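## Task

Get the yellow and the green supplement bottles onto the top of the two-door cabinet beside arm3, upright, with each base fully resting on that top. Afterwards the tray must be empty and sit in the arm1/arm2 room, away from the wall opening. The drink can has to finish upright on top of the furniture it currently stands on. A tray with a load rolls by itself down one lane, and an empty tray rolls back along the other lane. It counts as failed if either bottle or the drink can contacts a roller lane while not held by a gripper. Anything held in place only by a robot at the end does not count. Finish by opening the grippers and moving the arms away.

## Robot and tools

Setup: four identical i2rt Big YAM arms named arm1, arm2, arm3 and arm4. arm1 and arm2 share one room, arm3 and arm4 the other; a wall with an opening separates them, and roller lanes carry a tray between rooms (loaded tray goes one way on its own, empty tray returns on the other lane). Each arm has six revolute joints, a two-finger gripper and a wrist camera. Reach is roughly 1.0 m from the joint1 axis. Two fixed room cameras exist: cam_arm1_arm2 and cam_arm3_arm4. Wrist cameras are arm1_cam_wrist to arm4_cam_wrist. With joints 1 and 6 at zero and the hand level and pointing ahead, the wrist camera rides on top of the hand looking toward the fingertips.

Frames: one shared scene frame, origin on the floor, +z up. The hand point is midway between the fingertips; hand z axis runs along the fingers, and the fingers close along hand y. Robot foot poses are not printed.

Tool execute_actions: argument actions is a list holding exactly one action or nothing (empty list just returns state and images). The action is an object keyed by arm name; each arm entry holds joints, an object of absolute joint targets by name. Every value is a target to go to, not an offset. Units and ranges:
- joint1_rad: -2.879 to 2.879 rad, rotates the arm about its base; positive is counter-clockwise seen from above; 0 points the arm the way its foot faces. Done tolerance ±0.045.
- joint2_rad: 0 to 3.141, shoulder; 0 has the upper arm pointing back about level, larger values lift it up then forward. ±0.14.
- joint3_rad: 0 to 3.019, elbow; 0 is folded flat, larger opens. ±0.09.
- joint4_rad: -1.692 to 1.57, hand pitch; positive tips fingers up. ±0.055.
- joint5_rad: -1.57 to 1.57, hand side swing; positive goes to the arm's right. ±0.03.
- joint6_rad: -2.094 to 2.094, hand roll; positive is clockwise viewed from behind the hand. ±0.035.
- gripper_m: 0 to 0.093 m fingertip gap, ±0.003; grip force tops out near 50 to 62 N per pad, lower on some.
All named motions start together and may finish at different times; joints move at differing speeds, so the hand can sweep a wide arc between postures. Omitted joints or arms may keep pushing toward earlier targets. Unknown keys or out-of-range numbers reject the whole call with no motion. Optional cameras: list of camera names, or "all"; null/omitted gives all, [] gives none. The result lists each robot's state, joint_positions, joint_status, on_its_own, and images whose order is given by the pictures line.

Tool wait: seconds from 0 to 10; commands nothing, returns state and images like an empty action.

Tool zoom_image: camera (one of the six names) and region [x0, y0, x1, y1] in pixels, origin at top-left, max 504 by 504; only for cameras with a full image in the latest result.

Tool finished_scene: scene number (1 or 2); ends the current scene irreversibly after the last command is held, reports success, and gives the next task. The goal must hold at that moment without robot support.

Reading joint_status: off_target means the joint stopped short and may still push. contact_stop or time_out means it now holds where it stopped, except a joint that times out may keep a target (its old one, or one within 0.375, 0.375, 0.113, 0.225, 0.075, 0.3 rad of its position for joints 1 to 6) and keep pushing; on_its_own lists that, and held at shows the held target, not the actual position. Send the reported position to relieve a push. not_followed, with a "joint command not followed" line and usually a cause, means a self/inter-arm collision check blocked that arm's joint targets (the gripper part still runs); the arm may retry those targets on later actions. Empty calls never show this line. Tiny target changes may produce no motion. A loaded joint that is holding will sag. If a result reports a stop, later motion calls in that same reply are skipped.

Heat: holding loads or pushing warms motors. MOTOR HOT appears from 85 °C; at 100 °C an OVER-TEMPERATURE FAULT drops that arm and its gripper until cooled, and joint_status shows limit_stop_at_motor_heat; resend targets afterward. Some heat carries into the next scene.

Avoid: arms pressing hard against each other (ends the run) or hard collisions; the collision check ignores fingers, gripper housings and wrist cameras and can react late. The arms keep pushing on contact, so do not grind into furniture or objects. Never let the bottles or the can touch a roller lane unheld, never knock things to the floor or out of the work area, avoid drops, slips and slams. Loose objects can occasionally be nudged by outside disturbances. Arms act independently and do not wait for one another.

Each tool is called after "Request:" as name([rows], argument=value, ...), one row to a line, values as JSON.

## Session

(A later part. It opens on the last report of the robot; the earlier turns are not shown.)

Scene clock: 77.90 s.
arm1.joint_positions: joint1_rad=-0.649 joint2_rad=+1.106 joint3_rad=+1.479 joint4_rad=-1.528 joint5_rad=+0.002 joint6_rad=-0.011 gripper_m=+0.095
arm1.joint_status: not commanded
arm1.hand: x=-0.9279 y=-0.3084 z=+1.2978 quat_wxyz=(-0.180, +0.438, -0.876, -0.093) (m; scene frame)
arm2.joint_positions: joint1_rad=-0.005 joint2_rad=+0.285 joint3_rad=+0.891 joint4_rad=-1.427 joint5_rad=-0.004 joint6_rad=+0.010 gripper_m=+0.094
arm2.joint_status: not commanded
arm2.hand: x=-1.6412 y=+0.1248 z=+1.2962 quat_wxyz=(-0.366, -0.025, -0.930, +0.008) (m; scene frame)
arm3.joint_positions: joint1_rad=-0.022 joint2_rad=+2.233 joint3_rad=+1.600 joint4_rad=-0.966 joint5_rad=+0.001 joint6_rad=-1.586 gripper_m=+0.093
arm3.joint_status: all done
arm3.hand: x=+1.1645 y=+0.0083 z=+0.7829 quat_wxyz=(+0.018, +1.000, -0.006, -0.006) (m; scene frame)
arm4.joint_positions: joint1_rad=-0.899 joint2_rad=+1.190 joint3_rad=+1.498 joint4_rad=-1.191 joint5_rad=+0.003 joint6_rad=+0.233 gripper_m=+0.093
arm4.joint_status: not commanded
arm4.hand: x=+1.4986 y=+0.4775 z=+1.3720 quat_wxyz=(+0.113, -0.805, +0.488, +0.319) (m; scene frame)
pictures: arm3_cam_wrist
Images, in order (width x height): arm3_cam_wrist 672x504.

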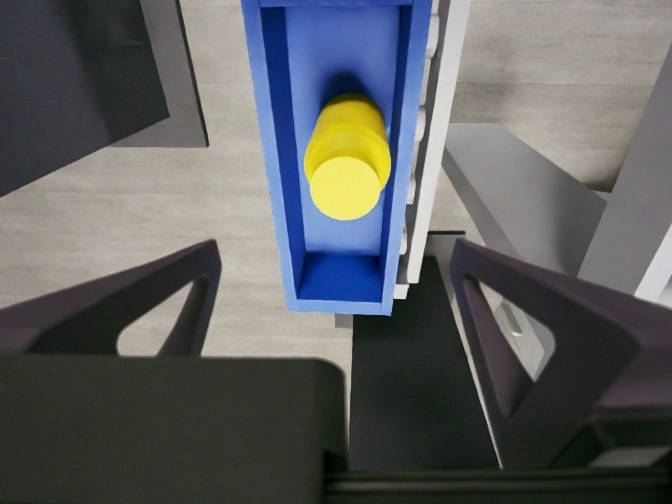

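Request:
execute_actions([
  {"arm3":{"joints":{"joint1_rad":-0.05,"joint2_rad":2.33,"joint4_rad":-0.83,"joint6_rad":-1.63}}},
], cameras=["arm3_cam_wrist"])

Scene clock: 80.17 s.
arm1.joint_positions: joint1_rad=-0.649 joint2_rad=+1.106 joint3_rad=+1.479 joint4_rad=-1.528 joint5_rad=+0.002 joint6_rad=-0.011 gripper_m=+0.095
arm1.joint_status: not commanded
arm1.hand: x=-0.9279 y=-0.3084 z=+1.2978 quat_wxyz=(-0.180, +0.438, -0.876, -0.093) (m; scene frame)
arm2.joint_positions: joint1_rad=-0.005 joint2_rad=+0.285 joint3_rad=+0.891 joint4_rad=-1.427 joint5_rad=-0.004 joint6_rad=+0.010 gripper_m=+0.094
arm2.joint_status: not commanded
arm2.hand: x=-1.6412 y=+0.1248 z=+1.2962 quat_wxyz=(-0.366, -0.025, -0.930, +0.008) (m; scene frame)
arm3.joint_positions: joint1_rad=-0.049 joint2_rad=+2.328 joint3_rad=+1.600 joint4_rad=-0.841 joint5_rad=+0.001 joint6_rad=-1.615 gripper_m=+0.093
arm3.joint_status: all done
arm3.hand: x=+1.1807 y=+0.0150 z=+0.7263 quat_wxyz=(+0.002, +1.000, -0.005, -0.005) (m; scene frame)
arm4.joint_positions: joint1_rad=-0.899 joint2_rad=+1.190 joint3_rad=+1.498 joint4_rad=-1.191 joint5_rad=+0.003 joint6_rad=+0.233 gripper_m=+0.093
arm4.joint_status: not commanded
arm4.hand: x=+1.4986 y=+0.4775 z=+1.3720 quat_wxyz=(+0.113, -0.805, +0.488, +0.319) (m; scene frame)
pictures: arm3_cam_wrist
Images, in order (width x height): arm3_cam_wrist 672x504.

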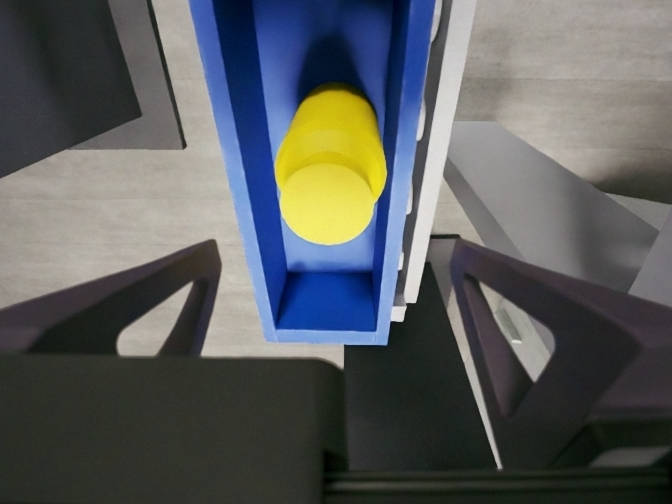

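Request:
execute_actions([
  {"arm3":{"joints":{"joint2_rad":2.515,"joint4_rad":-0.675}}},
], cameras=["arm3_cam_wrist"])

Scene clock: 82.33 s.
arm1.joint_positions: joint1_rad=-0.649 joint2_rad=+1.106 joint3_rad=+1.479 joint4_rad=-1.528 joint5_rad=+0.002 joint6_rad=-0.011 gripper_m=+0.095
arm1.joint_status: not commanded
arm1.hand: x=-0.9279 y=-0.3084 z=+1.2978 quat_wxyz=(-0.180, +0.438, -0.876, -0.093) (m; scene frame)
arm2.joint_positions: joint1_rad=-0.005 joint2_rad=+0.285 joint3_rad=+0.891 joint4_rad=-1.427 joint5_rad=-0.004 joint6_rad=+0.010 gripper_m=+0.094
arm2.joint_status: not commanded
arm2.hand: x=-1.6412 y=+0.1248 z=+1.2962 quat_wxyz=(-0.366, -0.025, -0.930, +0.008) (m; scene frame)
arm3.joint_positions: joint1_rad=-0.050 joint2_rad=+2.489 joint3_rad=+1.619 joint4_rad=-0.677 joint5_rad=+0.000 joint6_rad=-1.617 gripper_m=+0.093
arm3.joint_status: all done
arm3.hand: x=+1.1797 y=+0.0136 z=+0.6361 quat_wxyz=(-0.009, +1.000, -0.004, -0.005) (m; scene frame)
arm4.joint_positions: joint1_rad=-0.899 joint2_rad=+1.190 joint3_rad=+1.498 joint4_rad=-1.191 joint5_rad=+0.003 joint6_rad=+0.233 gripper_m=+0.093
arm4.joint_status: not commanded
arm4.hand: x=+1.4986 y=+0.4775 z=+1.3720 quat_wxyz=(+0.113, -0.805, +0.488, +0.319) (m; scene frame)
pictures: arm3_cam_wrist
Images, in order (width x height): arm3_cam_wrist 672x504.

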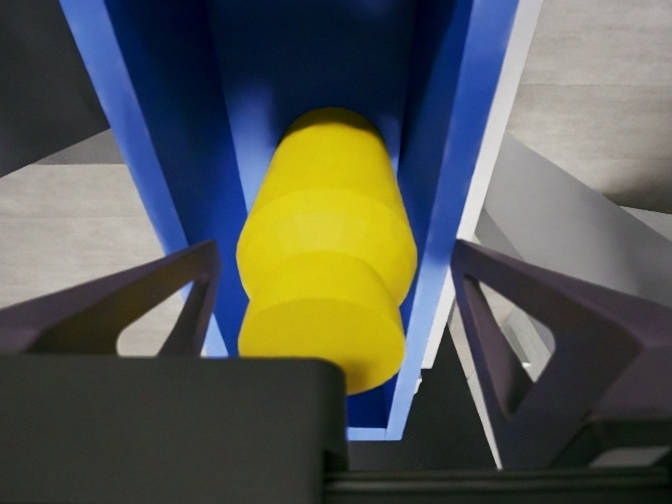

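Request:
execute_actions([
  {"arm3":{"joints":{"joint2_rad":2.55}}},
], cameras=["arm3_cam_wrist"])

Scene clock: 83.43 s.
arm1.joint_positions: joint1_rad=-0.649 joint2_rad=+1.106 joint3_rad=+1.479 joint4_rad=-1.528 joint5_rad=+0.002 joint6_rad=-0.011 gripper_m=+0.095
arm1.joint_status: not commanded
arm1.hand: x=-0.9279 y=-0.3084 z=+1.2978 quat_wxyz=(-0.180, +0.438, -0.876, -0.093) (m; scene frame)
arm2.joint_positions: joint1_rad=-0.005 joint2_rad=+0.285 joint3_rad=+0.891 joint4_rad=-1.427 joint5_rad=-0.004 joint6_rad=+0.010 gripper_m=+0.094
arm2.joint_status: not commanded
arm2.hand: x=-1.6412 y=+0.1248 z=+1.2962 quat_wxyz=(-0.366, -0.025, -0.930, +0.008) (m; scene frame)
arm3.joint_positions: joint1_rad=-0.050 joint2_rad=+2.490 joint3_rad=+1.619 joint4_rad=-0.677 joint5_rad=+0.000 joint6_rad=-1.617 gripper_m=+0.093
arm3.joint_status: all done
arm3.hand: x=+1.1796 y=+0.0131 z=+0.6352 quat_wxyz=(-0.008, +1.000, -0.004, -0.006) (m; scene frame)
arm4.joint_positions: joint1_rad=-0.899 joint2_rad=+1.190 joint3_rad=+1.498 joint4_rad=-1.191 joint5_rad=+0.003 joint6_rad=+0.233 gripper_m=+0.093
arm4.joint_status: not commanded
arm4.hand: x=+1.4986 y=+0.4775 z=+1.3720 quat_wxyz=(+0.113, -0.805, +0.488, +0.319) (m; scene frame)
pictures: arm3_cam_wrist
Images, in order (width x height): arm3_cam_wrist 672x504.

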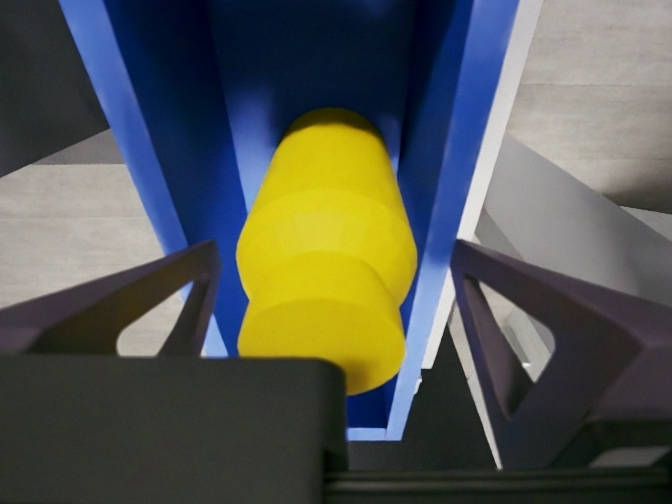

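Request:
execute_actions([
  {"arm3":{"joints":{"joint2_rad":2.49,"gripper_m":0.03}}},
], cameras=["arm3_cam_wrist"])

Scene clock: 84.53 s.
arm1.joint_positions: joint1_rad=-0.649 joint2_rad=+1.106 joint3_rad=+1.479 joint4_rad=-1.528 joint5_rad=+0.002 joint6_rad=-0.011 gripper_m=+0.095
arm1.joint_status: not commanded
arm1.hand: x=-0.9279 y=-0.3084 z=+1.2978 quat_wxyz=(-0.180, +0.438, -0.876, -0.093) (m; scene frame)
arm2.joint_positions: joint1_rad=-0.005 joint2_rad=+0.285 joint3_rad=+0.891 joint4_rad=-1.427 joint5_rad=-0.004 joint6_rad=+0.010 gripper_m=+0.094
arm2.joint_status: not commanded
arm2.hand: x=-1.6412 y=+0.1248 z=+1.2962 quat_wxyz=(-0.366, -0.025, -0.930, +0.008) (m; scene frame)
arm3.joint_positions: joint1_rad=-0.050 joint2_rad=+2.490 joint3_rad=+1.619 joint4_rad=-0.671 joint5_rad=+0.000 joint6_rad=-1.617 gripper_m=+0.065
arm3.joint_status: gripper_m off_target (ended at +0.065, target +0.030); the others done
arm3.hand: x=+1.1797 y=+0.0150 z=+0.6356 quat_wxyz=(-0.011, +1.000, -0.004, -0.005) (m; scene frame)
arm4.joint_positions: joint1_rad=-0.899 joint2_rad=+1.190 joint3_rad=+1.498 joint4_rad=-1.191 joint5_rad=+0.003 joint6_rad=+0.233 gripper_m=+0.093
arm4.joint_status: not commanded
arm4.hand: x=+1.4986 y=+0.4775 z=+1.3720 quat_wxyz=(+0.113, -0.805, +0.488, +0.319) (m; scene frame)
pictures: arm3_cam_wrist
Images, in order (width x height): arm3_cam_wrist 672x504.

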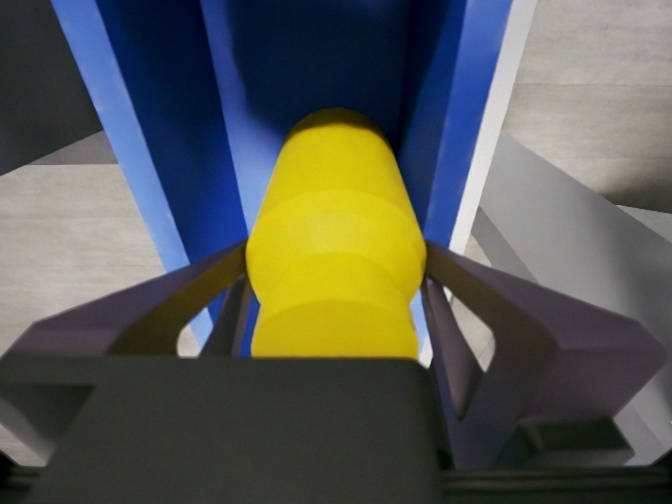

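Request:
execute_actions([
  {"arm3":{"joints":{"gripper_m":0.078}}},
], cameras=[])

Request:
execute_actions([
  {"arm3":{"joints":{"joint2_rad":2.57,"joint4_rad":-0.645}}},
], cameras=["arm3_cam_wrist"])

Scene clock: 85.53 s.
arm1.joint_positions: joint1_rad=-0.649 joint2_rad=+1.106 joint3_rad=+1.479 joint4_rad=-1.528 joint5_rad=+0.002 joint6_rad=-0.011 gripper_m=+0.095
arm1.joint_status: not commanded
arm1.hand: x=-0.9279 y=-0.3084 z=+1.2978 quat_wxyz=(-0.180, +0.438, -0.876, -0.093) (m; scene frame)
arm2.joint_positions: joint1_rad=-0.005 joint2_rad=+0.285 joint3_rad=+0.891 joint4_rad=-1.427 joint5_rad=-0.004 joint6_rad=+0.010 gripper_m=+0.094
arm2.joint_status: not commanded
arm2.hand: x=-1.6412 y=+0.1248 z=+1.2962 quat_wxyz=(-0.366, -0.025, -0.930, +0.008) (m; scene frame)
arm3.joint_positions: joint1_rad=-0.050 joint2_rad=+2.489 joint3_rad=+1.619 joint4_rad=-0.671 joint5_rad=+0.000 joint6_rad=-1.617 gripper_m=+0.078
arm3.joint_status: all done
arm3.hand: x=+1.1797 y=+0.0151 z=+0.6358 quat_wxyz=(-0.011, +1.000, -0.004, -0.005) (m; scene frame)
arm4.joint_positions: joint1_rad=-0.899 joint2_rad=+1.190 joint3_rad=+1.498 joint4_rad=-1.191 joint5_rad=+0.003 joint6_rad=+0.233 gripper_m=+0.093
arm4.joint_status: not commanded
arm4.hand: x=+1.4986 y=+0.4775 z=+1.3720 quat_wxyz=(+0.113, -0.805, +0.488, +0.319) (m; scene frame)
pictures: none
No camera images: the call's "cameras" was empty. Leave "cameras" out to get every camera's image.

Scene clock: 86.13 s.
arm1.joint_positions: joint1_rad=-0.649 joint2_rad=+1.106 joint3_rad=+1.479 joint4_rad=-1.528 joint5_rad=+0.002 joint6_rad=-0.011 gripper_m=+0.095
arm1.joint_status: not commanded
arm1.hand: x=-0.9279 y=-0.3084 z=+1.2978 quat_wxyz=(-0.180, +0.438, -0.876, -0.093) (m; scene frame)
arm2.joint_positions: joint1_rad=-0.005 joint2_rad=+0.285 joint3_rad=+0.891 joint4_rad=-1.427 joint5_rad=-0.004 joint6_rad=+0.010 gripper_m=+0.094
arm2.joint_status: not commanded
arm2.hand: x=-1.6412 y=+0.1248 z=+1.2962 quat_wxyz=(-0.366, -0.025, -0.930, +0.008) (m; scene frame)
arm3.joint_positions: joint1_rad=-0.050 joint2_rad=+2.491 joint3_rad=+1.619 joint4_rad=-0.665 joint5_rad=+0.000 joint6_rad=-1.617 gripper_m=+0.078
arm3.joint_status: all done
arm3.hand: x=+1.1798 y=+0.0158 z=+0.6347 quat_wxyz=(-0.013, +1.000, -0.004, -0.005) (m; scene frame)
arm4.joint_positions: joint1_rad=-0.899 joint2_rad=+1.190 joint3_rad=+1.498 joint4_rad=-1.191 joint5_rad=+0.003 joint6_rad=+0.233 gripper_m=+0.093
arm4.joint_status: not commanded
arm4.hand: x=+1.4986 y=+0.4775 z=+1.3720 quat_wxyz=(+0.113, -0.805, +0.488, +0.319) (m; scene frame)
pictures: arm3_cam_wrist
Images, in order (width x height): arm3_cam_wrist 672x504.

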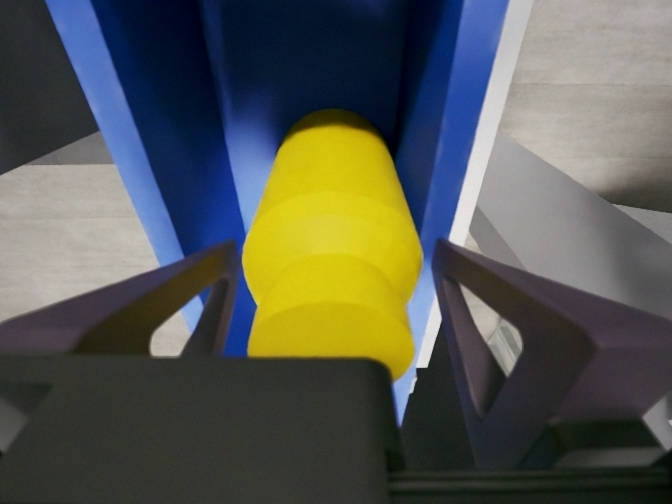

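Request:
execute_actions([
  {"arm3":{"joints":{"joint2_rad":2.49,"joint4_rad":-0.665,"gripper_m":0.04}}},
], cameras=[])

Request:
execute_actions([
  {"arm3":{"joints":{"joint2_rad":2.2,"joint4_rad":-0.98}}},
], cameras=["arm3_cam_wrist","cam_arm3_arm4"])

Scene clock: 87.47 s.
arm1.joint_positions: joint1_rad=-0.649 joint2_rad=+1.106 joint3_rad=+1.479 joint4_rad=-1.528 joint5_rad=+0.002 joint6_rad=-0.011 gripper_m=+0.095
arm1.joint_status: not commanded
arm1.hand: x=-0.9279 y=-0.3084 z=+1.2978 quat_wxyz=(-0.180, +0.438, -0.876, -0.093) (m; scene frame)
arm2.joint_positions: joint1_rad=-0.005 joint2_rad=+0.285 joint3_rad=+0.891 joint4_rad=-1.427 joint5_rad=-0.004 joint6_rad=+0.010 gripper_m=+0.094
arm2.joint_status: not commanded
arm2.hand: x=-1.6412 y=+0.1248 z=+1.2962 quat_wxyz=(-0.366, -0.025, -0.930, +0.008) (m; scene frame)
arm3.joint_positions: joint1_rad=-0.050 joint2_rad=+2.490 joint3_rad=+1.619 joint4_rad=-0.664 joint5_rad=+0.000 joint6_rad=-1.617 gripper_m=+0.065
arm3.joint_status: gripper_m off_target (ended at +0.065, target +0.040); the others done
arm3.hand: x=+1.1798 y=+0.0165 z=+0.6352 quat_wxyz=(-0.015, +1.000, -0.004, -0.005) (m; scene frame)
arm4.joint_positions: joint1_rad=-0.899 joint2_rad=+1.190 joint3_rad=+1.498 joint4_rad=-1.191 joint5_rad=+0.003 joint6_rad=+0.233 gripper_m=+0.093
arm4.joint_status: not commanded
arm4.hand: x=+1.4986 y=+0.4775 z=+1.3720 quat_wxyz=(+0.113, -0.805, +0.488, +0.319) (m; scene frame)
pictures: none
No camera images: the call's "cameras" was empty. Leave "cameras" out to get every camera's image.

Scene clock: 88.83 s.
arm1.joint_positions: joint1_rad=-0.649 joint2_rad=+1.106 joint3_rad=+1.479 joint4_rad=-1.528 joint5_rad=+0.002 joint6_rad=-0.011 gripper_m=+0.095
arm1.joint_status: not commanded
arm1.hand: x=-0.9279 y=-0.3084 z=+1.2978 quat_wxyz=(-0.180, +0.438, -0.876, -0.093) (m; scene frame)
arm2.joint_positions: joint1_rad=-0.005 joint2_rad=+0.285 joint3_rad=+0.891 joint4_rad=-1.427 joint5_rad=-0.004 joint6_rad=+0.010 gripper_m=+0.094
arm2.joint_status: not commanded
arm2.hand: x=-1.6412 y=+0.1248 z=+1.2962 quat_wxyz=(-0.366, -0.025, -0.930, +0.008) (m; scene frame)
arm3.joint_positions: joint1_rad=-0.050 joint2_rad=+2.195 joint3_rad=+1.607 joint4_rad=-0.970 joint5_rad=+0.000 joint6_rad=-1.617 gripper_m=+0.065
arm3.joint_status: all done
arm3.hand: x=+1.1819 y=+0.0180 z=+0.8076 quat_wxyz=(-0.003, +1.000, -0.004, -0.006) (m; scene frame)
arm4.joint_positions: joint1_rad=-0.899 joint2_rad=+1.190 joint3_rad=+1.498 joint4_rad=-1.191 joint5_rad=+0.003 joint6_rad=+0.233 gripper_m=+0.093
arm4.joint_status: not commanded
arm4.hand: x=+1.4986 y=+0.4775 z=+1.3720 quat_wxyz=(+0.113, -0.805, +0.488, +0.319) (m; scene frame)
pictures: arm3_cam_wrist, cam_arm3_arm4
Images, in order (width x height): arm3_cam_wrist 672x504, cam_arm3_arm4 672x504.

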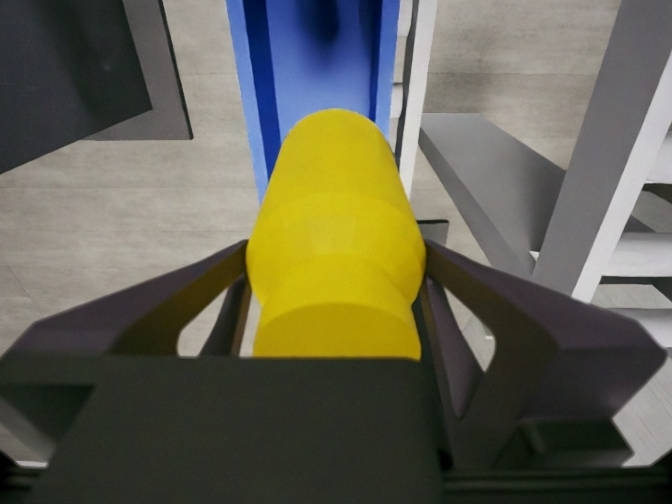

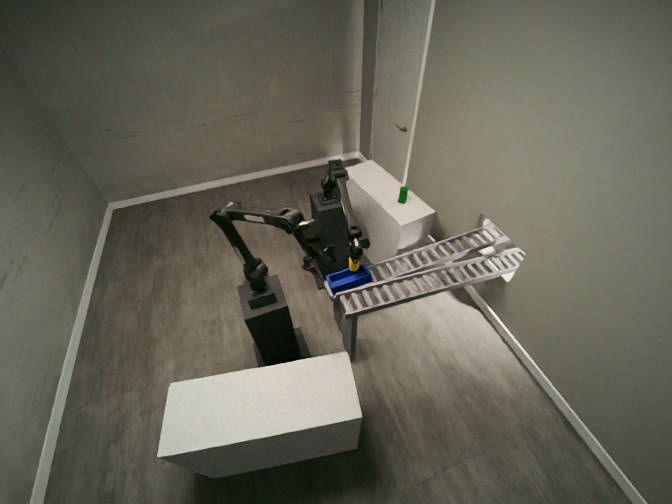

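Request:
execute_actions([
  {"arm3":{"joints":{"joint2_rad":1.75,"joint3_rad":1.7,"joint4_rad":-1.52}}},
], cameras=[])

Request:
execute_actions([
  {"arm3":{"joints":{"joint1_rad":1.146,"joint6_rad":-0.43}}},
], cameras=[])

Request:
execute_actions([
  {"arm3":{"joints":{"joint2_rad":2.06,"joint3_rad":1.97,"joint4_rad":-1.47}}},
], cameras=["arm3_cam_wrist","cam_arm3_arm4"])

Scene clock: 92.77 s.
arm1.joint_positions: joint1_rad=-0.649 joint2_rad=+1.106 joint3_rad=+1.479 joint4_rad=-1.528 joint5_rad=+0.002 joint6_rad=-0.011 gripper_m=+0.095
arm1.joint_status: not commanded
arm1.hand: x=-0.9279 y=-0.3084 z=+1.2978 quat_wxyz=(-0.180, +0.438, -0.876, -0.093) (m; scene frame)
arm2.joint_positions: joint1_rad=-0.005 joint2_rad=+0.285 joint3_rad=+0.891 joint4_rad=-1.427 joint5_rad=-0.004 joint6_rad=+0.010 gripper_m=+0.094
arm2.joint_status: not commanded
arm2.hand: x=-1.6412 y=+0.1248 z=+1.2962 quat_wxyz=(-0.366, -0.025, -0.930, +0.008) (m; scene frame)
arm3.joint_positions: joint1_rad=-0.050 joint2_rad=+1.757 joint3_rad=+1.679 joint4_rad=-1.512 joint5_rad=+0.000 joint6_rad=-1.617 gripper_m=+0.065
arm3.joint_status: all done
arm3.hand: x=+1.1806 y=-0.0645 z=+1.0824 quat_wxyz=(+0.013, +1.000, -0.004, -0.007) (m; scene frame)
arm4.joint_positions: joint1_rad=-0.899 joint2_rad=+1.190 joint3_rad=+1.498 joint4_rad=-1.191 joint5_rad=+0.003 joint6_rad=+0.233 gripper_m=+0.093
arm4.joint_status: not commanded
arm4.hand: x=+1.4986 y=+0.4775 z=+1.3720 quat_wxyz=(+0.113, -0.805, +0.488, +0.319) (m; scene frame)
pictures: none
No camera images: the call's "cameras" was empty. Leave "cameras" out to get every camera's image.

Scene clock: 94.77 s.
arm1.joint_positions: joint1_rad=-0.649 joint2_rad=+1.106 joint3_rad=+1.479 joint4_rad=-1.528 joint5_rad=+0.002 joint6_rad=-0.011 gripper_m=+0.095
arm1.joint_status: not commanded
arm1.hand: x=-0.9279 y=-0.3084 z=+1.2978 quat_wxyz=(-0.180, +0.438, -0.876, -0.093) (m; scene frame)
arm2.joint_positions: joint1_rad=-0.005 joint2_rad=+0.285 joint3_rad=+0.891 joint4_rad=-1.427 joint5_rad=-0.004 joint6_rad=+0.010 gripper_m=+0.094
arm2.joint_status: not commanded
arm2.hand: x=-1.6412 y=+0.1248 z=+1.2962 quat_wxyz=(-0.366, -0.025, -0.930, +0.008) (m; scene frame)
arm3.joint_positions: joint1_rad=+1.152 joint2_rad=+1.757 joint3_rad=+1.679 joint4_rad=-1.512 joint5_rad=-0.003 joint6_rad=-0.445 gripper_m=+0.065
arm3.joint_status: all done
arm3.hand: x=+0.6635 y=-0.3785 z=+1.0907 quat_wxyz=(+0.008, +1.000, +0.010, +0.002) (m; scene frame)
arm4.joint_positions: joint1_rad=-0.899 joint2_rad=+1.190 joint3_rad=+1.498 joint4_rad=-1.191 joint5_rad=+0.003 joint6_rad=+0.233 gripper_m=+0.093
arm4.joint_status: not commanded
arm4.hand: x=+1.4986 y=+0.4775 z=+1.3720 quat_wxyz=(+0.113, -0.805, +0.488, +0.319) (m; scene frame)
pictures: none
No camera images: the call's "cameras" was empty. Leave "cameras" out to get every camera's image.

Scene clock: 95.97 s.
arm1.joint_positions: joint1_rad=-0.649 joint2_rad=+1.106 joint3_rad=+1.479 joint4_rad=-1.528 joint5_rad=+0.002 joint6_rad=-0.011 gripper_m=+0.095
arm1.joint_status: not commanded
arm1.hand: x=-0.9279 y=-0.3084 z=+1.2978 quat_wxyz=(-0.180, +0.438, -0.876, -0.093) (m; scene frame)
arm2.joint_positions: joint1_rad=-0.005 joint2_rad=+0.285 joint3_rad=+0.891 joint4_rad=-1.427 joint5_rad=-0.004 joint6_rad=+0.010 gripper_m=+0.094
arm2.joint_status: not commanded
arm2.hand: x=-1.6412 y=+0.1248 z=+1.2962 quat_wxyz=(-0.366, -0.025, -0.930, +0.008) (m; scene frame)
arm3.joint_positions: joint1_rad=+1.152 joint2_rad=+2.090 joint3_rad=+1.907 joint4_rad=-1.472 joint5_rad=-0.003 joint6_rad=-0.444 gripper_m=+0.065
arm3.joint_status: all done
arm3.hand: x=+0.5815 y=-0.3427 z=+0.9876 quat_wxyz=(+0.022, +0.999, +0.010, +0.032) (m; scene frame)
arm4.joint_positions: joint1_rad=-0.899 joint2_rad=+1.190 joint3_rad=+1.498 joint4_rad=-1.191 joint5_rad=+0.003 joint6_rad=+0.233 gripper_m=+0.093
arm4.joint_status: not commanded
arm4.hand: x=+1.4986 y=+0.4775 z=+1.3720 quat_wxyz=(+0.113, -0.805, +0.488, +0.319) (m; scene frame)
pictures: arm3_cam_wrist, cam_arm3_arm4
Images, in order (width x height): arm3_cam_wrist 672x504, cam_arm3_arm4 672x504.

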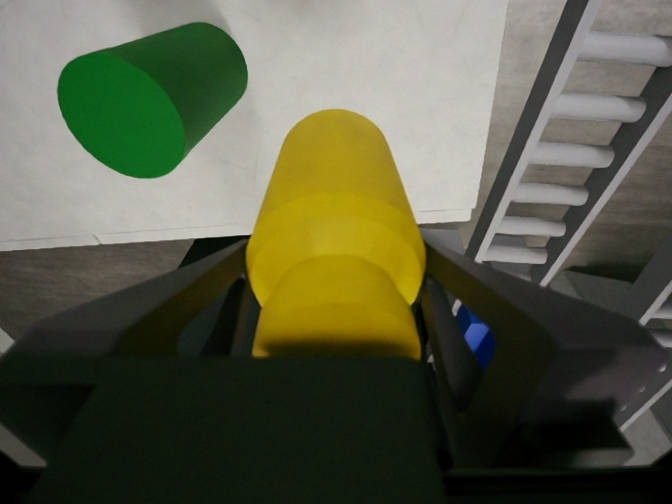

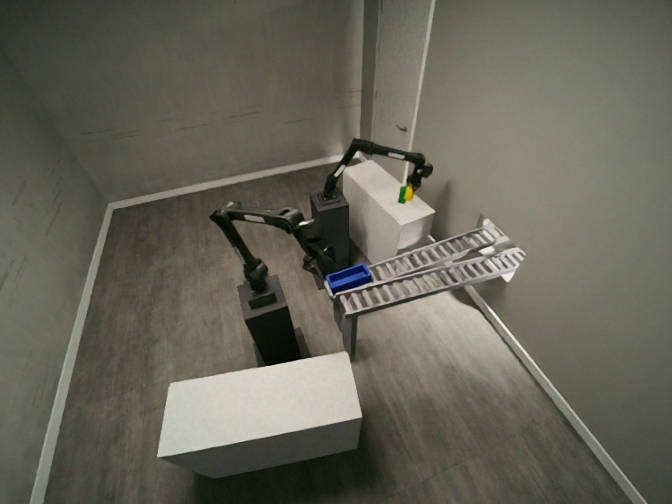

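Request:
execute_actions([
  {"arm3":{"joints":{"joint1_rad":1.125,"joint2_rad":2.1,"joint3_rad":1.78,"joint4_rad":-1.245}}},
], cameras=["arm3_cam_wrist"])

Scene clock: 97.77 s.
arm1.joint_positions: joint1_rad=-0.649 joint2_rad=+1.106 joint3_rad=+1.479 joint4_rad=-1.528 joint5_rad=+0.002 joint6_rad=-0.011 gripper_m=+0.095
arm1.joint_status: not commanded
arm1.hand: x=-0.9279 y=-0.3084 z=+1.2978 quat_wxyz=(-0.180, +0.438, -0.876, -0.093) (m; scene frame)
arm2.joint_positions: joint1_rad=-0.005 joint2_rad=+0.285 joint3_rad=+0.891 joint4_rad=-1.427 joint5_rad=-0.004 joint6_rad=+0.010 gripper_m=+0.094
arm2.joint_status: not commanded
arm2.hand: x=-1.6412 y=+0.1248 z=+1.2962 quat_wxyz=(-0.366, -0.025, -0.930, +0.008) (m; scene frame)
arm3.joint_positions: joint1_rad=+1.126 joint2_rad=+2.108 joint3_rad=+1.768 joint4_rad=-1.255 joint5_rad=-0.002 joint6_rad=-0.444 gripper_m=+0.065
arm3.joint_status: all done
arm3.hand: x=+0.5834 y=-0.3263 z=+0.9247 quat_wxyz=(+0.009, +1.000, -0.003, +0.004) (m; scene frame)
arm4.joint_positions: joint1_rad=-0.899 joint2_rad=+1.190 joint3_rad=+1.498 joint4_rad=-1.191 joint5_rad=+0.003 joint6_rad=+0.233 gripper_m=+0.093
arm4.joint_status: not commanded
arm4.hand: x=+1.4986 y=+0.4775 z=+1.3720 quat_wxyz=(+0.113, -0.805, +0.488, +0.319) (m; scene frame)
pictures: arm3_cam_wrist
Images, in order (width x height): arm3_cam_wrist 672x504.

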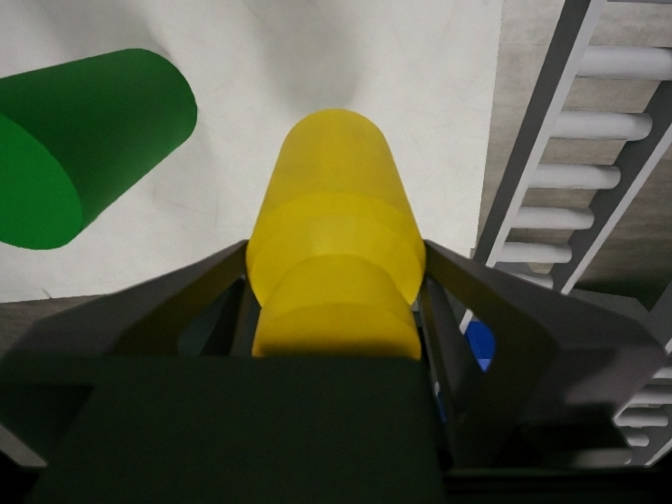

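Request:
execute_actions([
  {"arm3":{"joints":{"joint2_rad":2.185,"joint4_rad":-1.165}}},
], cameras=["arm3_cam_wrist"])

Scene clock: 99.33 s.
arm1.joint_positions: joint1_rad=-0.649 joint2_rad=+1.106 joint3_rad=+1.479 joint4_rad=-1.528 joint5_rad=+0.002 joint6_rad=-0.011 gripper_m=+0.095
arm1.joint_status: not commanded
arm1.hand: x=-0.9279 y=-0.3084 z=+1.2978 quat_wxyz=(-0.180, +0.438, -0.876, -0.093) (m; scene frame)
arm2.joint_positions: joint1_rad=-0.005 joint2_rad=+0.285 joint3_rad=+0.891 joint4_rad=-1.427 joint5_rad=-0.004 joint6_rad=+0.010 gripper_m=+0.094
arm2.joint_status: not commanded
arm2.hand: x=-1.6412 y=+0.1248 z=+1.2962 quat_wxyz=(-0.366, -0.025, -0.930, +0.008) (m; scene frame)
arm3.joint_positions: joint1_rad=+1.126 joint2_rad=+2.196 joint3_rad=+1.768 joint4_rad=-1.174 joint5_rad=-0.001 joint6_rad=-0.444 gripper_m=+0.065
arm3.joint_status: all done
arm3.hand: x=+0.5735 y=-0.3221 z=+0.8703 quat_wxyz=(+0.011, +1.000, -0.003, +0.008) (m; scene frame)
arm4.joint_positions: joint1_rad=-0.899 joint2_rad=+1.190 joint3_rad=+1.498 joint4_rad=-1.191 joint5_rad=+0.003 joint6_rad=+0.233 gripper_m=+0.093
arm4.joint_status: not commanded
arm4.hand: x=+1.4986 y=+0.4775 z=+1.3720 quat_wxyz=(+0.113, -0.805, +0.488, +0.319) (m; scene frame)
pictures: arm3_cam_wrist
Images, in order (width x height): arm3_cam_wrist 672x504.

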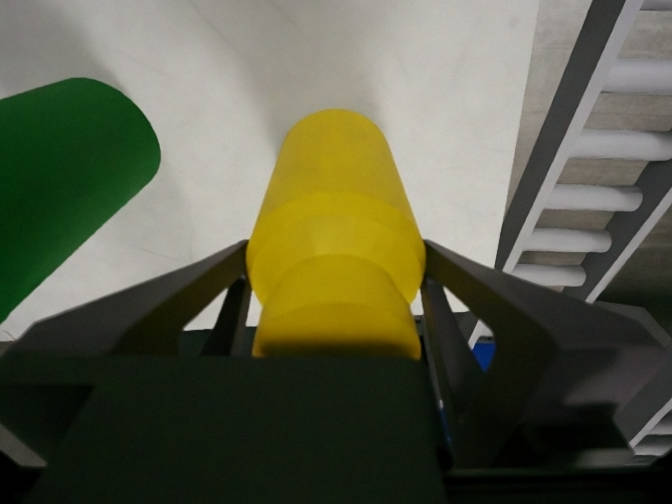

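Request:
execute_actions([
  {"arm3":{"joints":{"gripper_m":0.09}}},
], cameras=["arm3_cam_wrist"])

Request:
execute_actions([
  {"arm3":{"joints":{"joint2_rad":1.85,"joint4_rad":-1.5}}},
], cameras=["arm3_cam_wrist","cam_arm3_arm4"])

Scene clock: 100.33 s.
arm1.joint_positions: joint1_rad=-0.649 joint2_rad=+1.106 joint3_rad=+1.479 joint4_rad=-1.528 joint5_rad=+0.002 joint6_rad=-0.011 gripper_m=+0.095
arm1.joint_status: not commanded
arm1.hand: x=-0.9279 y=-0.3084 z=+1.2978 quat_wxyz=(-0.180, +0.438, -0.876, -0.093) (m; scene frame)
arm2.joint_positions: joint1_rad=-0.005 joint2_rad=+0.285 joint3_rad=+0.891 joint4_rad=-1.427 joint5_rad=-0.004 joint6_rad=+0.010 gripper_m=+0.094
arm2.joint_status: not commanded
arm2.hand: x=-1.6412 y=+0.1248 z=+1.2962 quat_wxyz=(-0.366, -0.025, -0.930, +0.008) (m; scene frame)
arm3.joint_positions: joint1_rad=+1.126 joint2_rad=+2.196 joint3_rad=+1.768 joint4_rad=-1.174 joint5_rad=-0.001 joint6_rad=-0.444 gripper_m=+0.090
arm3.joint_status: all done
arm3.hand: x=+0.5735 y=-0.3221 z=+0.8703 quat_wxyz=(+0.011, +1.000, -0.003, +0.008) (m; scene frame)
arm4.joint_positions: joint1_rad=-0.899 joint2_rad=+1.190 joint3_rad=+1.498 joint4_rad=-1.191 joint5_rad=+0.003 joint6_rad=+0.233 gripper_m=+0.093
arm4.joint_status: not commanded
arm4.hand: x=+1.4986 y=+0.4775 z=+1.3720 quat_wxyz=(+0.113, -0.805, +0.488, +0.319) (m; scene frame)
pictures: arm3_cam_wrist
Images, in order (width x height): arm3_cam_wrist 672x504.

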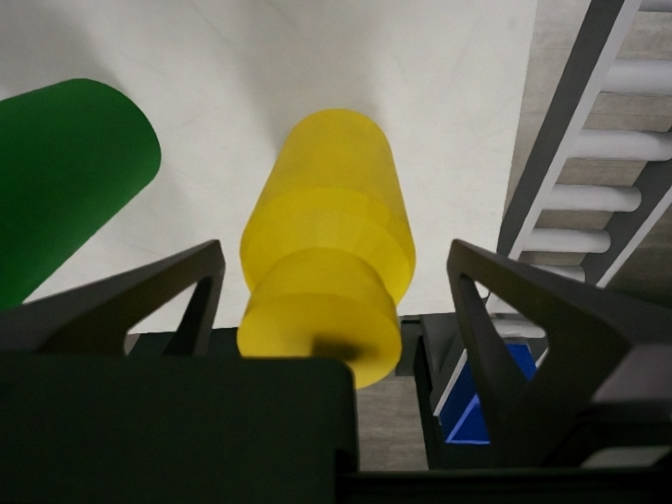

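Scene clock: 101.73 s.
arm1.joint_positions: joint1_rad=-0.649 joint2_rad=+1.106 joint3_rad=+1.479 joint4_rad=-1.528 joint5_rad=+0.002 joint6_rad=-0.011 gripper_m=+0.095
arm1.joint_status: not commanded
arm1.hand: x=-0.9279 y=-0.3084 z=+1.2978 quat_wxyz=(-0.180, +0.438, -0.876, -0.093) (m; scene frame)
arm2.joint_positions: joint1_rad=-0.005 joint2_rad=+0.285 joint3_rad=+0.891 joint4_rad=-1.427 joint5_rad=-0.004 joint6_rad=+0.010 gripper_m=+0.094
arm2.joint_status: not commanded
arm2.hand: x=-1.6412 y=+0.1248 z=+1.2962 quat_wxyz=(-0.366, -0.025, -0.930, +0.008) (m; scene frame)
arm3.joint_positions: joint1_rad=+1.126 joint2_rad=+1.840 joint3_rad=+1.767 joint4_rad=-1.491 joint5_rad=-0.001 joint6_rad=-0.444 gripper_m=+0.090
arm3.joint_status: all done
arm3.hand: x=+0.6371 y=-0.3502 z=+1.0799 quat_wxyz=(+0.003, +1.000, -0.003, -0.009) (m; scene frame)
arm4.joint_positions: joint1_rad=-0.899 joint2_rad=+1.190 joint3_rad=+1.498 joint4_rad=-1.191 joint5_rad=+0.003 joint6_rad=+0.233 gripper_m=+0.093
arm4.joint_status: not commanded
arm4.hand: x=+1.4986 y=+0.4775 z=+1.3720 quat_wxyz=(+0.113, -0.805, +0.488, +0.319) (m; scene frame)
pictures: arm3_cam_wrist, cam_arm3_arm4
Images, in order (width x height): arm3_cam_wrist 672x504, cam_arm3_arm4 672x504.

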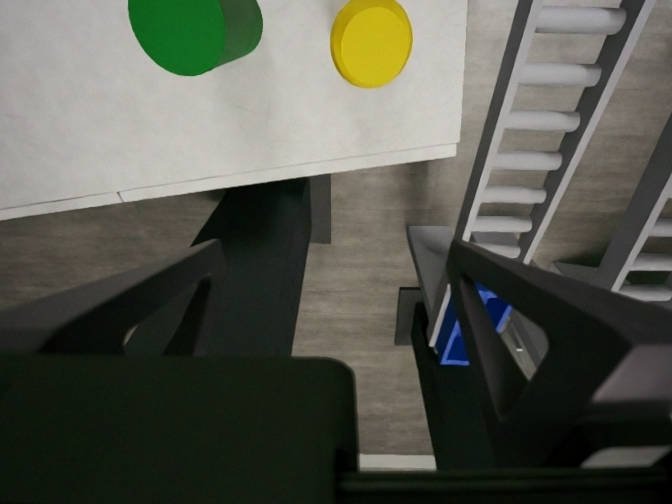

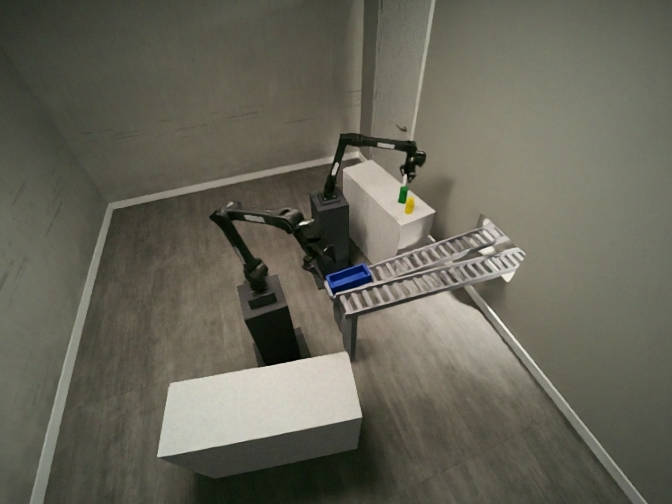

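Request:
execute_actions([
  {"arm4":{"joints":{"joint1_rad":0.213,"joint6_rad":0.25,"gripper_m":0.05}},"arm3":{"joints":{"joint1_rad":1.7,"joint2_rad":1.0,"joint3_rad":1.3,"joint4_rad":-1.4}}},
], cameras=[])

Request:
execute_actions([
  {"arm4":{"joints":{"joint2_rad":2.15,"joint3_rad":1.72,"joint4_rad":-1.13}}},
], cameras=["arm4_cam_wrist","cam_arm3_arm4"])

Scene clock: 105.17 s.
arm1.joint_positions: joint1_rad=-0.649 joint2_rad=+1.106 joint3_rad=+1.479 joint4_rad=-1.528 joint5_rad=+0.002 joint6_rad=-0.011 gripper_m=+0.095
arm1.joint_status: not commanded
arm1.hand: x=-0.9279 y=-0.3084 z=+1.2978 quat_wxyz=(-0.180, +0.438, -0.876, -0.093) (m; scene frame)
arm2.joint_positions: joint1_rad=-0.005 joint2_rad=+0.285 joint3_rad=+0.891 joint4_rad=-1.427 joint5_rad=-0.004 joint6_rad=+0.010 gripper_m=+0.094
arm2.joint_status: not commanded
arm2.hand: x=-1.6412 y=+0.1248 z=+1.2962 quat_wxyz=(-0.366, -0.025, -0.930, +0.008) (m; scene frame)
arm3.joint_positions: joint1_rad=+1.708 joint2_rad=+0.992 joint3_rad=+1.302 joint4_rad=-1.404 joint5_rad=-0.003 joint6_rad=-0.442 gripper_m=+0.090
arm3.joint_status: all done
arm3.hand: x=+0.8078 y=-0.6432 z=+1.2591 quat_wxyz=(-0.034, +0.931, +0.274, -0.240) (m; scene frame)
arm4.joint_positions: joint1_rad=+0.214 joint2_rad=+1.195 joint3_rad=+1.498 joint4_rad=-1.191 joint5_rad=+0.001 joint6_rad=+0.241 gripper_m=+0.050
arm4.joint_status: all done
arm4.hand: x=+1.3496 y=+0.0094 z=+1.3628 quat_wxyz=(-0.076, -0.945, -0.007, +0.320) (m; scene frame)
pictures: none
No camera images: the call's "cameras" was empty. Leave "cameras" out to get every camera's image.

Scene clock: 106.67 s.
arm1.joint_positions: joint1_rad=-0.649 joint2_rad=+1.106 joint3_rad=+1.479 joint4_rad=-1.528 joint5_rad=+0.002 joint6_rad=-0.011 gripper_m=+0.095
arm1.joint_status: not commanded
arm1.hand: x=-0.9279 y=-0.3084 z=+1.2978 quat_wxyz=(-0.180, +0.438, -0.876, -0.093) (m; scene frame)
arm2.joint_positions: joint1_rad=-0.005 joint2_rad=+0.285 joint3_rad=+0.891 joint4_rad=-1.427 joint5_rad=-0.004 joint6_rad=+0.010 gripper_m=+0.094
arm2.joint_status: not commanded
arm2.hand: x=-1.6412 y=+0.1248 z=+1.2962 quat_wxyz=(-0.366, -0.025, -0.930, +0.008) (m; scene frame)
arm3.joint_positions: joint1_rad=+1.708 joint2_rad=+0.992 joint3_rad=+1.302 joint4_rad=-1.404 joint5_rad=-0.003 joint6_rad=-0.442 gripper_m=+0.090
arm3.joint_status: not commanded
arm3.hand: x=+0.8078 y=-0.6432 z=+1.2591 quat_wxyz=(-0.034, +0.931, +0.274, -0.240) (m; scene frame)
arm4.joint_positions: joint1_rad=+0.214 joint2_rad=+2.176 joint3_rad=+1.698 joint4_rad=-1.136 joint5_rad=+0.001 joint6_rad=+0.241 gripper_m=+0.050
arm4.joint_status: all done
arm4.hand: x=+1.2037 y=-0.0243 z=+0.9120 quat_wxyz=(+0.012, -1.000, -0.006, -0.027) (m; scene frame)
pictures: arm4_cam_wrist, cam_arm3_arm4
Images, in order (width x height): arm4_cam_wrist 672x504, cam_arm3_arm4 672x504.

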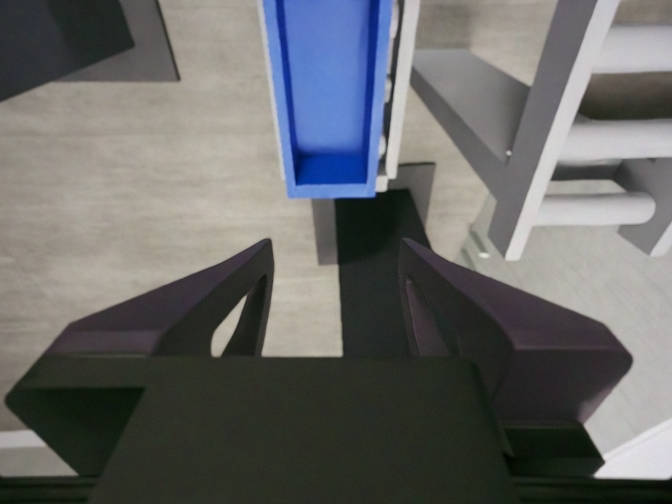

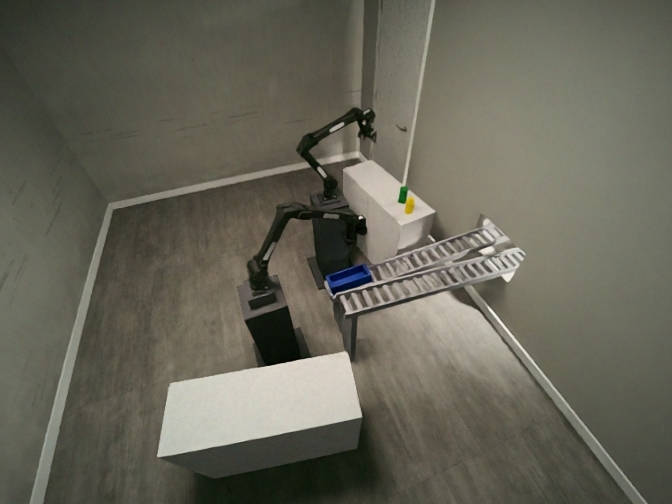

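Request:
execute_actions([
  {"arm4":{"joints":{"joint1_rad":0.271,"joint6_rad":0.31,"joint2_rad":2.6,"joint3_rad":1.96,"joint4_rad":-0.93}}},
], cameras=["arm4_cam_wrist","cam_arm3_arm4"])

Scene clock: 108.97 s.
arm1.joint_positions: joint1_rad=-0.649 joint2_rad=+1.106 joint3_rad=+1.479 joint4_rad=-1.528 joint5_rad=+0.002 joint6_rad=-0.011 gripper_m=+0.095
arm1.joint_status: not commanded
arm1.hand: x=-0.9279 y=-0.3084 z=+1.2978 quat_wxyz=(-0.180, +0.438, -0.876, -0.093) (m; scene frame)
arm2.joint_positions: joint1_rad=-0.005 joint2_rad=+0.285 joint3_rad=+0.891 joint4_rad=-1.427 joint5_rad=-0.004 joint6_rad=+0.010 gripper_m=+0.094
arm2.joint_status: not commanded
arm2.hand: x=-1.6412 y=+0.1248 z=+1.2962 quat_wxyz=(-0.366, -0.025, -0.930, +0.008) (m; scene frame)
arm3.joint_positions: joint1_rad=+1.708 joint2_rad=+0.992 joint3_rad=+1.302 joint4_rad=-1.404 joint5_rad=-0.003 joint6_rad=-0.442 gripper_m=+0.090
arm3.joint_status: not commanded
arm3.hand: x=+0.8078 y=-0.6432 z=+1.2591 quat_wxyz=(-0.034, +0.931, +0.274, -0.240) (m; scene frame)
arm4.joint_positions: joint1_rad=+0.277 joint2_rad=+2.635 joint3_rad=+1.935 joint4_rad=-0.934 joint5_rad=+0.001 joint6_rad=+0.300 gripper_m=+0.050
arm4.joint_status: all done
arm4.hand: x=+1.1779 y=-0.0723 z=+0.6927 quat_wxyz=(+0.016, -0.999, -0.008, -0.035) (m; scene frame)
pictures: arm4_cam_wrist, cam_arm3_arm4
Images, in order (width x height): arm4_cam_wrist 672x504, cam_arm3_arm4 672x504.

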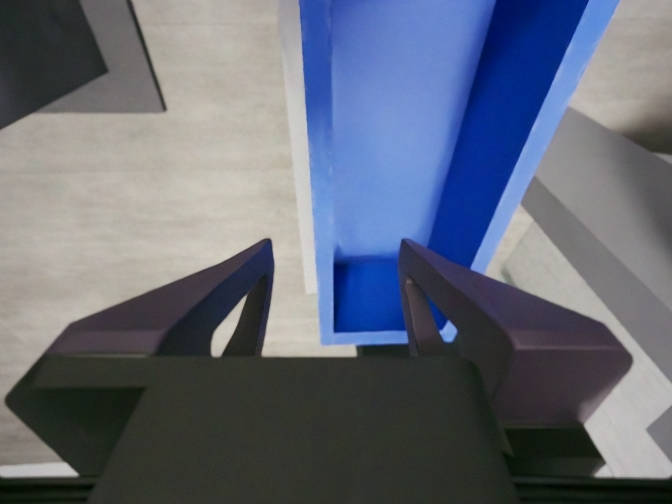

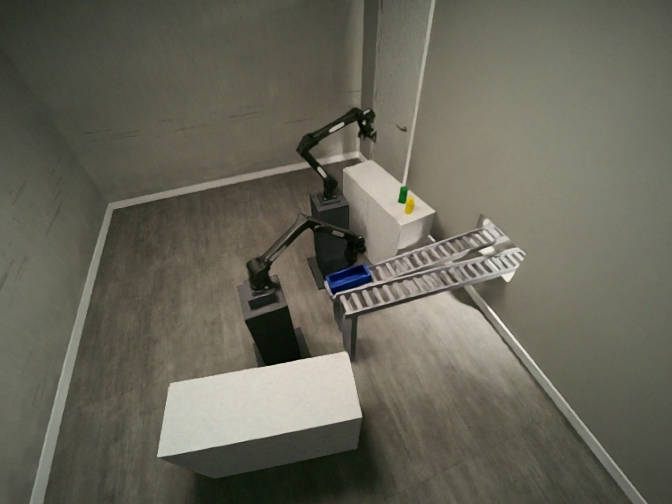

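Request:
execute_actions([
  {"arm4":{"joints":{"joint1_rad":0.29,"joint2_rad":2.73,"joint4_rad":-0.765}}},
], cameras=["arm4_cam_wrist","cam_arm3_arm4"])

Scene clock: 110.80 s.
arm1.joint_positions: joint1_rad=-0.649 joint2_rad=+1.106 joint3_rad=+1.479 joint4_rad=-1.528 joint5_rad=+0.002 joint6_rad=-0.011 gripper_m=+0.095
arm1.joint_status: not commanded
arm1.hand: x=-0.9279 y=-0.3084 z=+1.2978 quat_wxyz=(-0.180, +0.438, -0.876, -0.093) (m; scene frame)
arm2.joint_positions: joint1_rad=-0.005 joint2_rad=+0.285 joint3_rad=+0.891 joint4_rad=-1.427 joint5_rad=-0.004 joint6_rad=+0.010 gripper_m=+0.094
arm2.joint_status: not commanded
arm2.hand: x=-1.6412 y=+0.1248 z=+1.2962 quat_wxyz=(-0.366, -0.025, -0.930, +0.008) (m; scene frame)
arm3.joint_positions: joint1_rad=+1.708 joint2_rad=+0.992 joint3_rad=+1.302 joint4_rad=-1.404 joint5_rad=-0.003 joint6_rad=-0.442 gripper_m=+0.090
arm3.joint_status: not commanded
arm3.hand: x=+0.8078 y=-0.6432 z=+1.2591 quat_wxyz=(-0.034, +0.931, +0.274, -0.240) (m; scene frame)
arm4.joint_positions: joint1_rad=+0.281 joint2_rad=+2.733 joint3_rad=+1.935 joint4_rad=-0.778 joint5_rad=+0.001 joint6_rad=+0.300 gripper_m=+0.050
arm4.joint_status: all done
arm4.hand: x=+1.1804 y=-0.0739 z=+0.6283 quat_wxyz=(+0.007, -1.000, -0.010, -0.008) (m; scene frame)
pictures: arm4_cam_wrist, cam_arm3_arm4
Images, in order (width x height): arm4_cam_wrist 672x504, cam_arm3_arm4 672x504.

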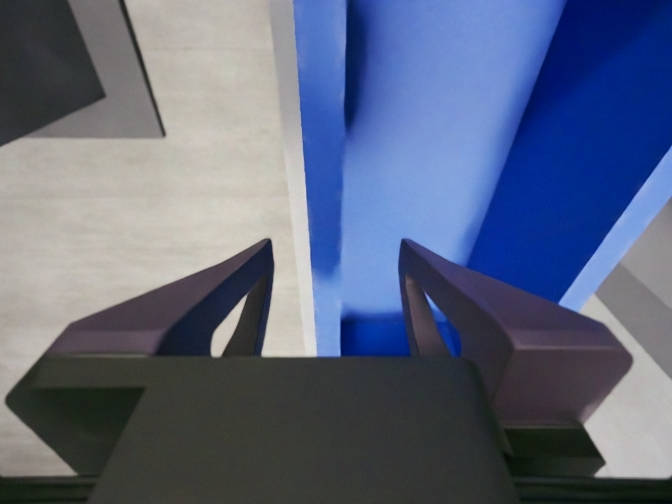

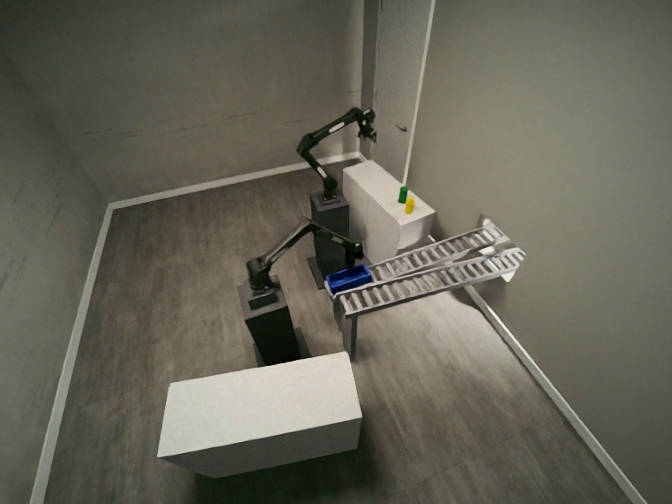

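Request:
execute_actions([
  {"arm4":{"joints":{"joint1_rad":0.25,"joint2_rad":2.78,"joint3_rad":2.18,"joint4_rad":-0.94,"joint6_rad":0.28}}},
], cameras=["arm4_cam_wrist","cam_arm3_arm4"])

Scene clock: 113.07 s.
arm1.joint_positions: joint1_rad=-0.649 joint2_rad=+1.106 joint3_rad=+1.479 joint4_rad=-1.528 joint5_rad=+0.002 joint6_rad=-0.011 gripper_m=+0.095
arm1.joint_status: not commanded
arm1.hand: x=-0.9279 y=-0.3084 z=+1.2978 quat_wxyz=(-0.180, +0.438, -0.876, -0.093) (m; scene frame)
arm2.joint_positions: joint1_rad=-0.005 joint2_rad=+0.285 joint3_rad=+0.891 joint4_rad=-1.427 joint5_rad=-0.004 joint6_rad=+0.010 gripper_m=+0.094
arm2.joint_status: not commanded
arm2.hand: x=-1.6412 y=+0.1248 z=+1.2962 quat_wxyz=(-0.366, -0.025, -0.930, +0.008) (m; scene frame)
arm3.joint_positions: joint1_rad=+1.708 joint2_rad=+0.992 joint3_rad=+1.302 joint4_rad=-1.404 joint5_rad=-0.003 joint6_rad=-0.442 gripper_m=+0.090
arm3.joint_status: not commanded
arm3.hand: x=+0.8078 y=-0.6432 z=+1.2591 quat_wxyz=(-0.034, +0.931, +0.274, -0.240) (m; scene frame)
arm4.joint_positions: joint1_rad=+0.251 joint2_rad=+2.776 joint3_rad=+2.141 joint4_rad=-0.928 joint5_rad=+0.001 joint6_rad=+0.290 gripper_m=+0.050
arm4.joint_status: all done
arm4.hand: x=+1.1286 y=-0.0688 z=+0.6587 quat_wxyz=(+0.005, -1.000, +0.000, -0.002) (m; scene frame)
pictures: arm4_cam_wrist, cam_arm3_arm4
Images, in order (width x height): arm4_cam_wrist 672x504, cam_arm3_arm4 672x504.

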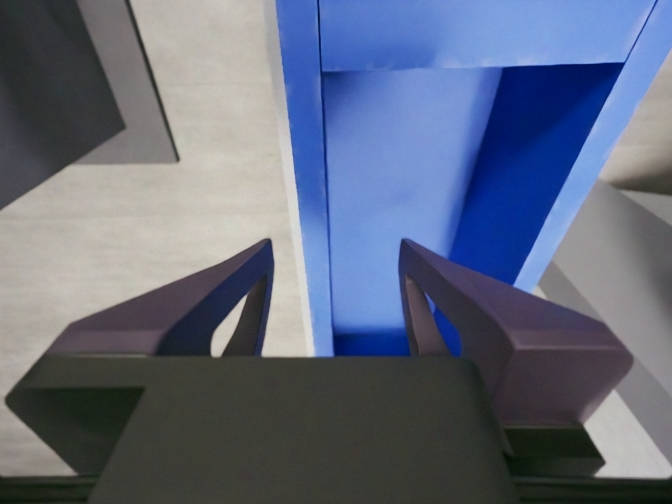

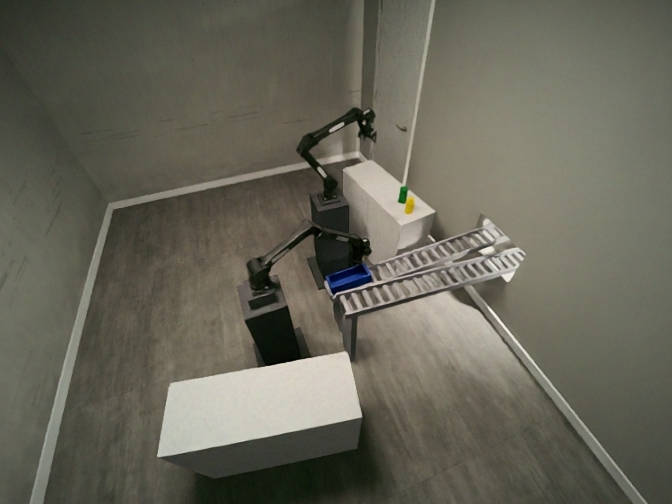

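Request:
execute_actions([
  {"arm4":{"joints":{"joint1_rad":0.285,"joint2_rad":2.735,"joint3_rad":1.98,"joint4_rad":-0.83,"joint6_rad":0.32}}},
], cameras=["arm4_cam_wrist"])

Scene clock: 114.93 s.
arm1.joint_positions: joint1_rad=-0.649 joint2_rad=+1.106 joint3_rad=+1.479 joint4_rad=-1.528 joint5_rad=+0.002 joint6_rad=-0.011 gripper_m=+0.095
arm1.joint_status: not commanded
arm1.hand: x=-0.9279 y=-0.3084 z=+1.2978 quat_wxyz=(-0.180, +0.438, -0.876, -0.093) (m; scene frame)
arm2.joint_positions: joint1_rad=-0.005 joint2_rad=+0.285 joint3_rad=+0.891 joint4_rad=-1.427 joint5_rad=-0.004 joint6_rad=+0.010 gripper_m=+0.094
arm2.joint_status: not commanded
arm2.hand: x=-1.6412 y=+0.1248 z=+1.2962 quat_wxyz=(-0.366, -0.025, -0.930, +0.008) (m; scene frame)
arm3.joint_positions: joint1_rad=+1.708 joint2_rad=+0.992 joint3_rad=+1.302 joint4_rad=-1.404 joint5_rad=-0.003 joint6_rad=-0.442 gripper_m=+0.090
arm3.joint_status: not commanded
arm3.hand: x=+0.8078 y=-0.6432 z=+1.2591 quat_wxyz=(-0.034, +0.931, +0.274, -0.240) (m; scene frame)
arm4.joint_positions: joint1_rad=+0.286 joint2_rad=+2.758 joint3_rad=+1.976 joint4_rad=-0.842 joint5_rad=+0.001 joint6_rad=+0.310 gripper_m=+0.050
arm4.joint_status: all done
arm4.hand: x=+1.1865 y=-0.0748 z=+0.6236 quat_wxyz=(+0.015, -0.999, -0.007, -0.031) (m; scene frame)
pictures: arm4_cam_wrist
Images, in order (width x height): arm4_cam_wrist 672x504.

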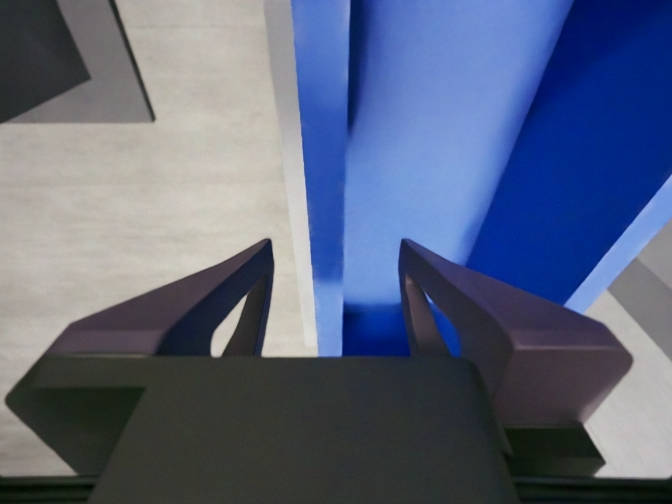

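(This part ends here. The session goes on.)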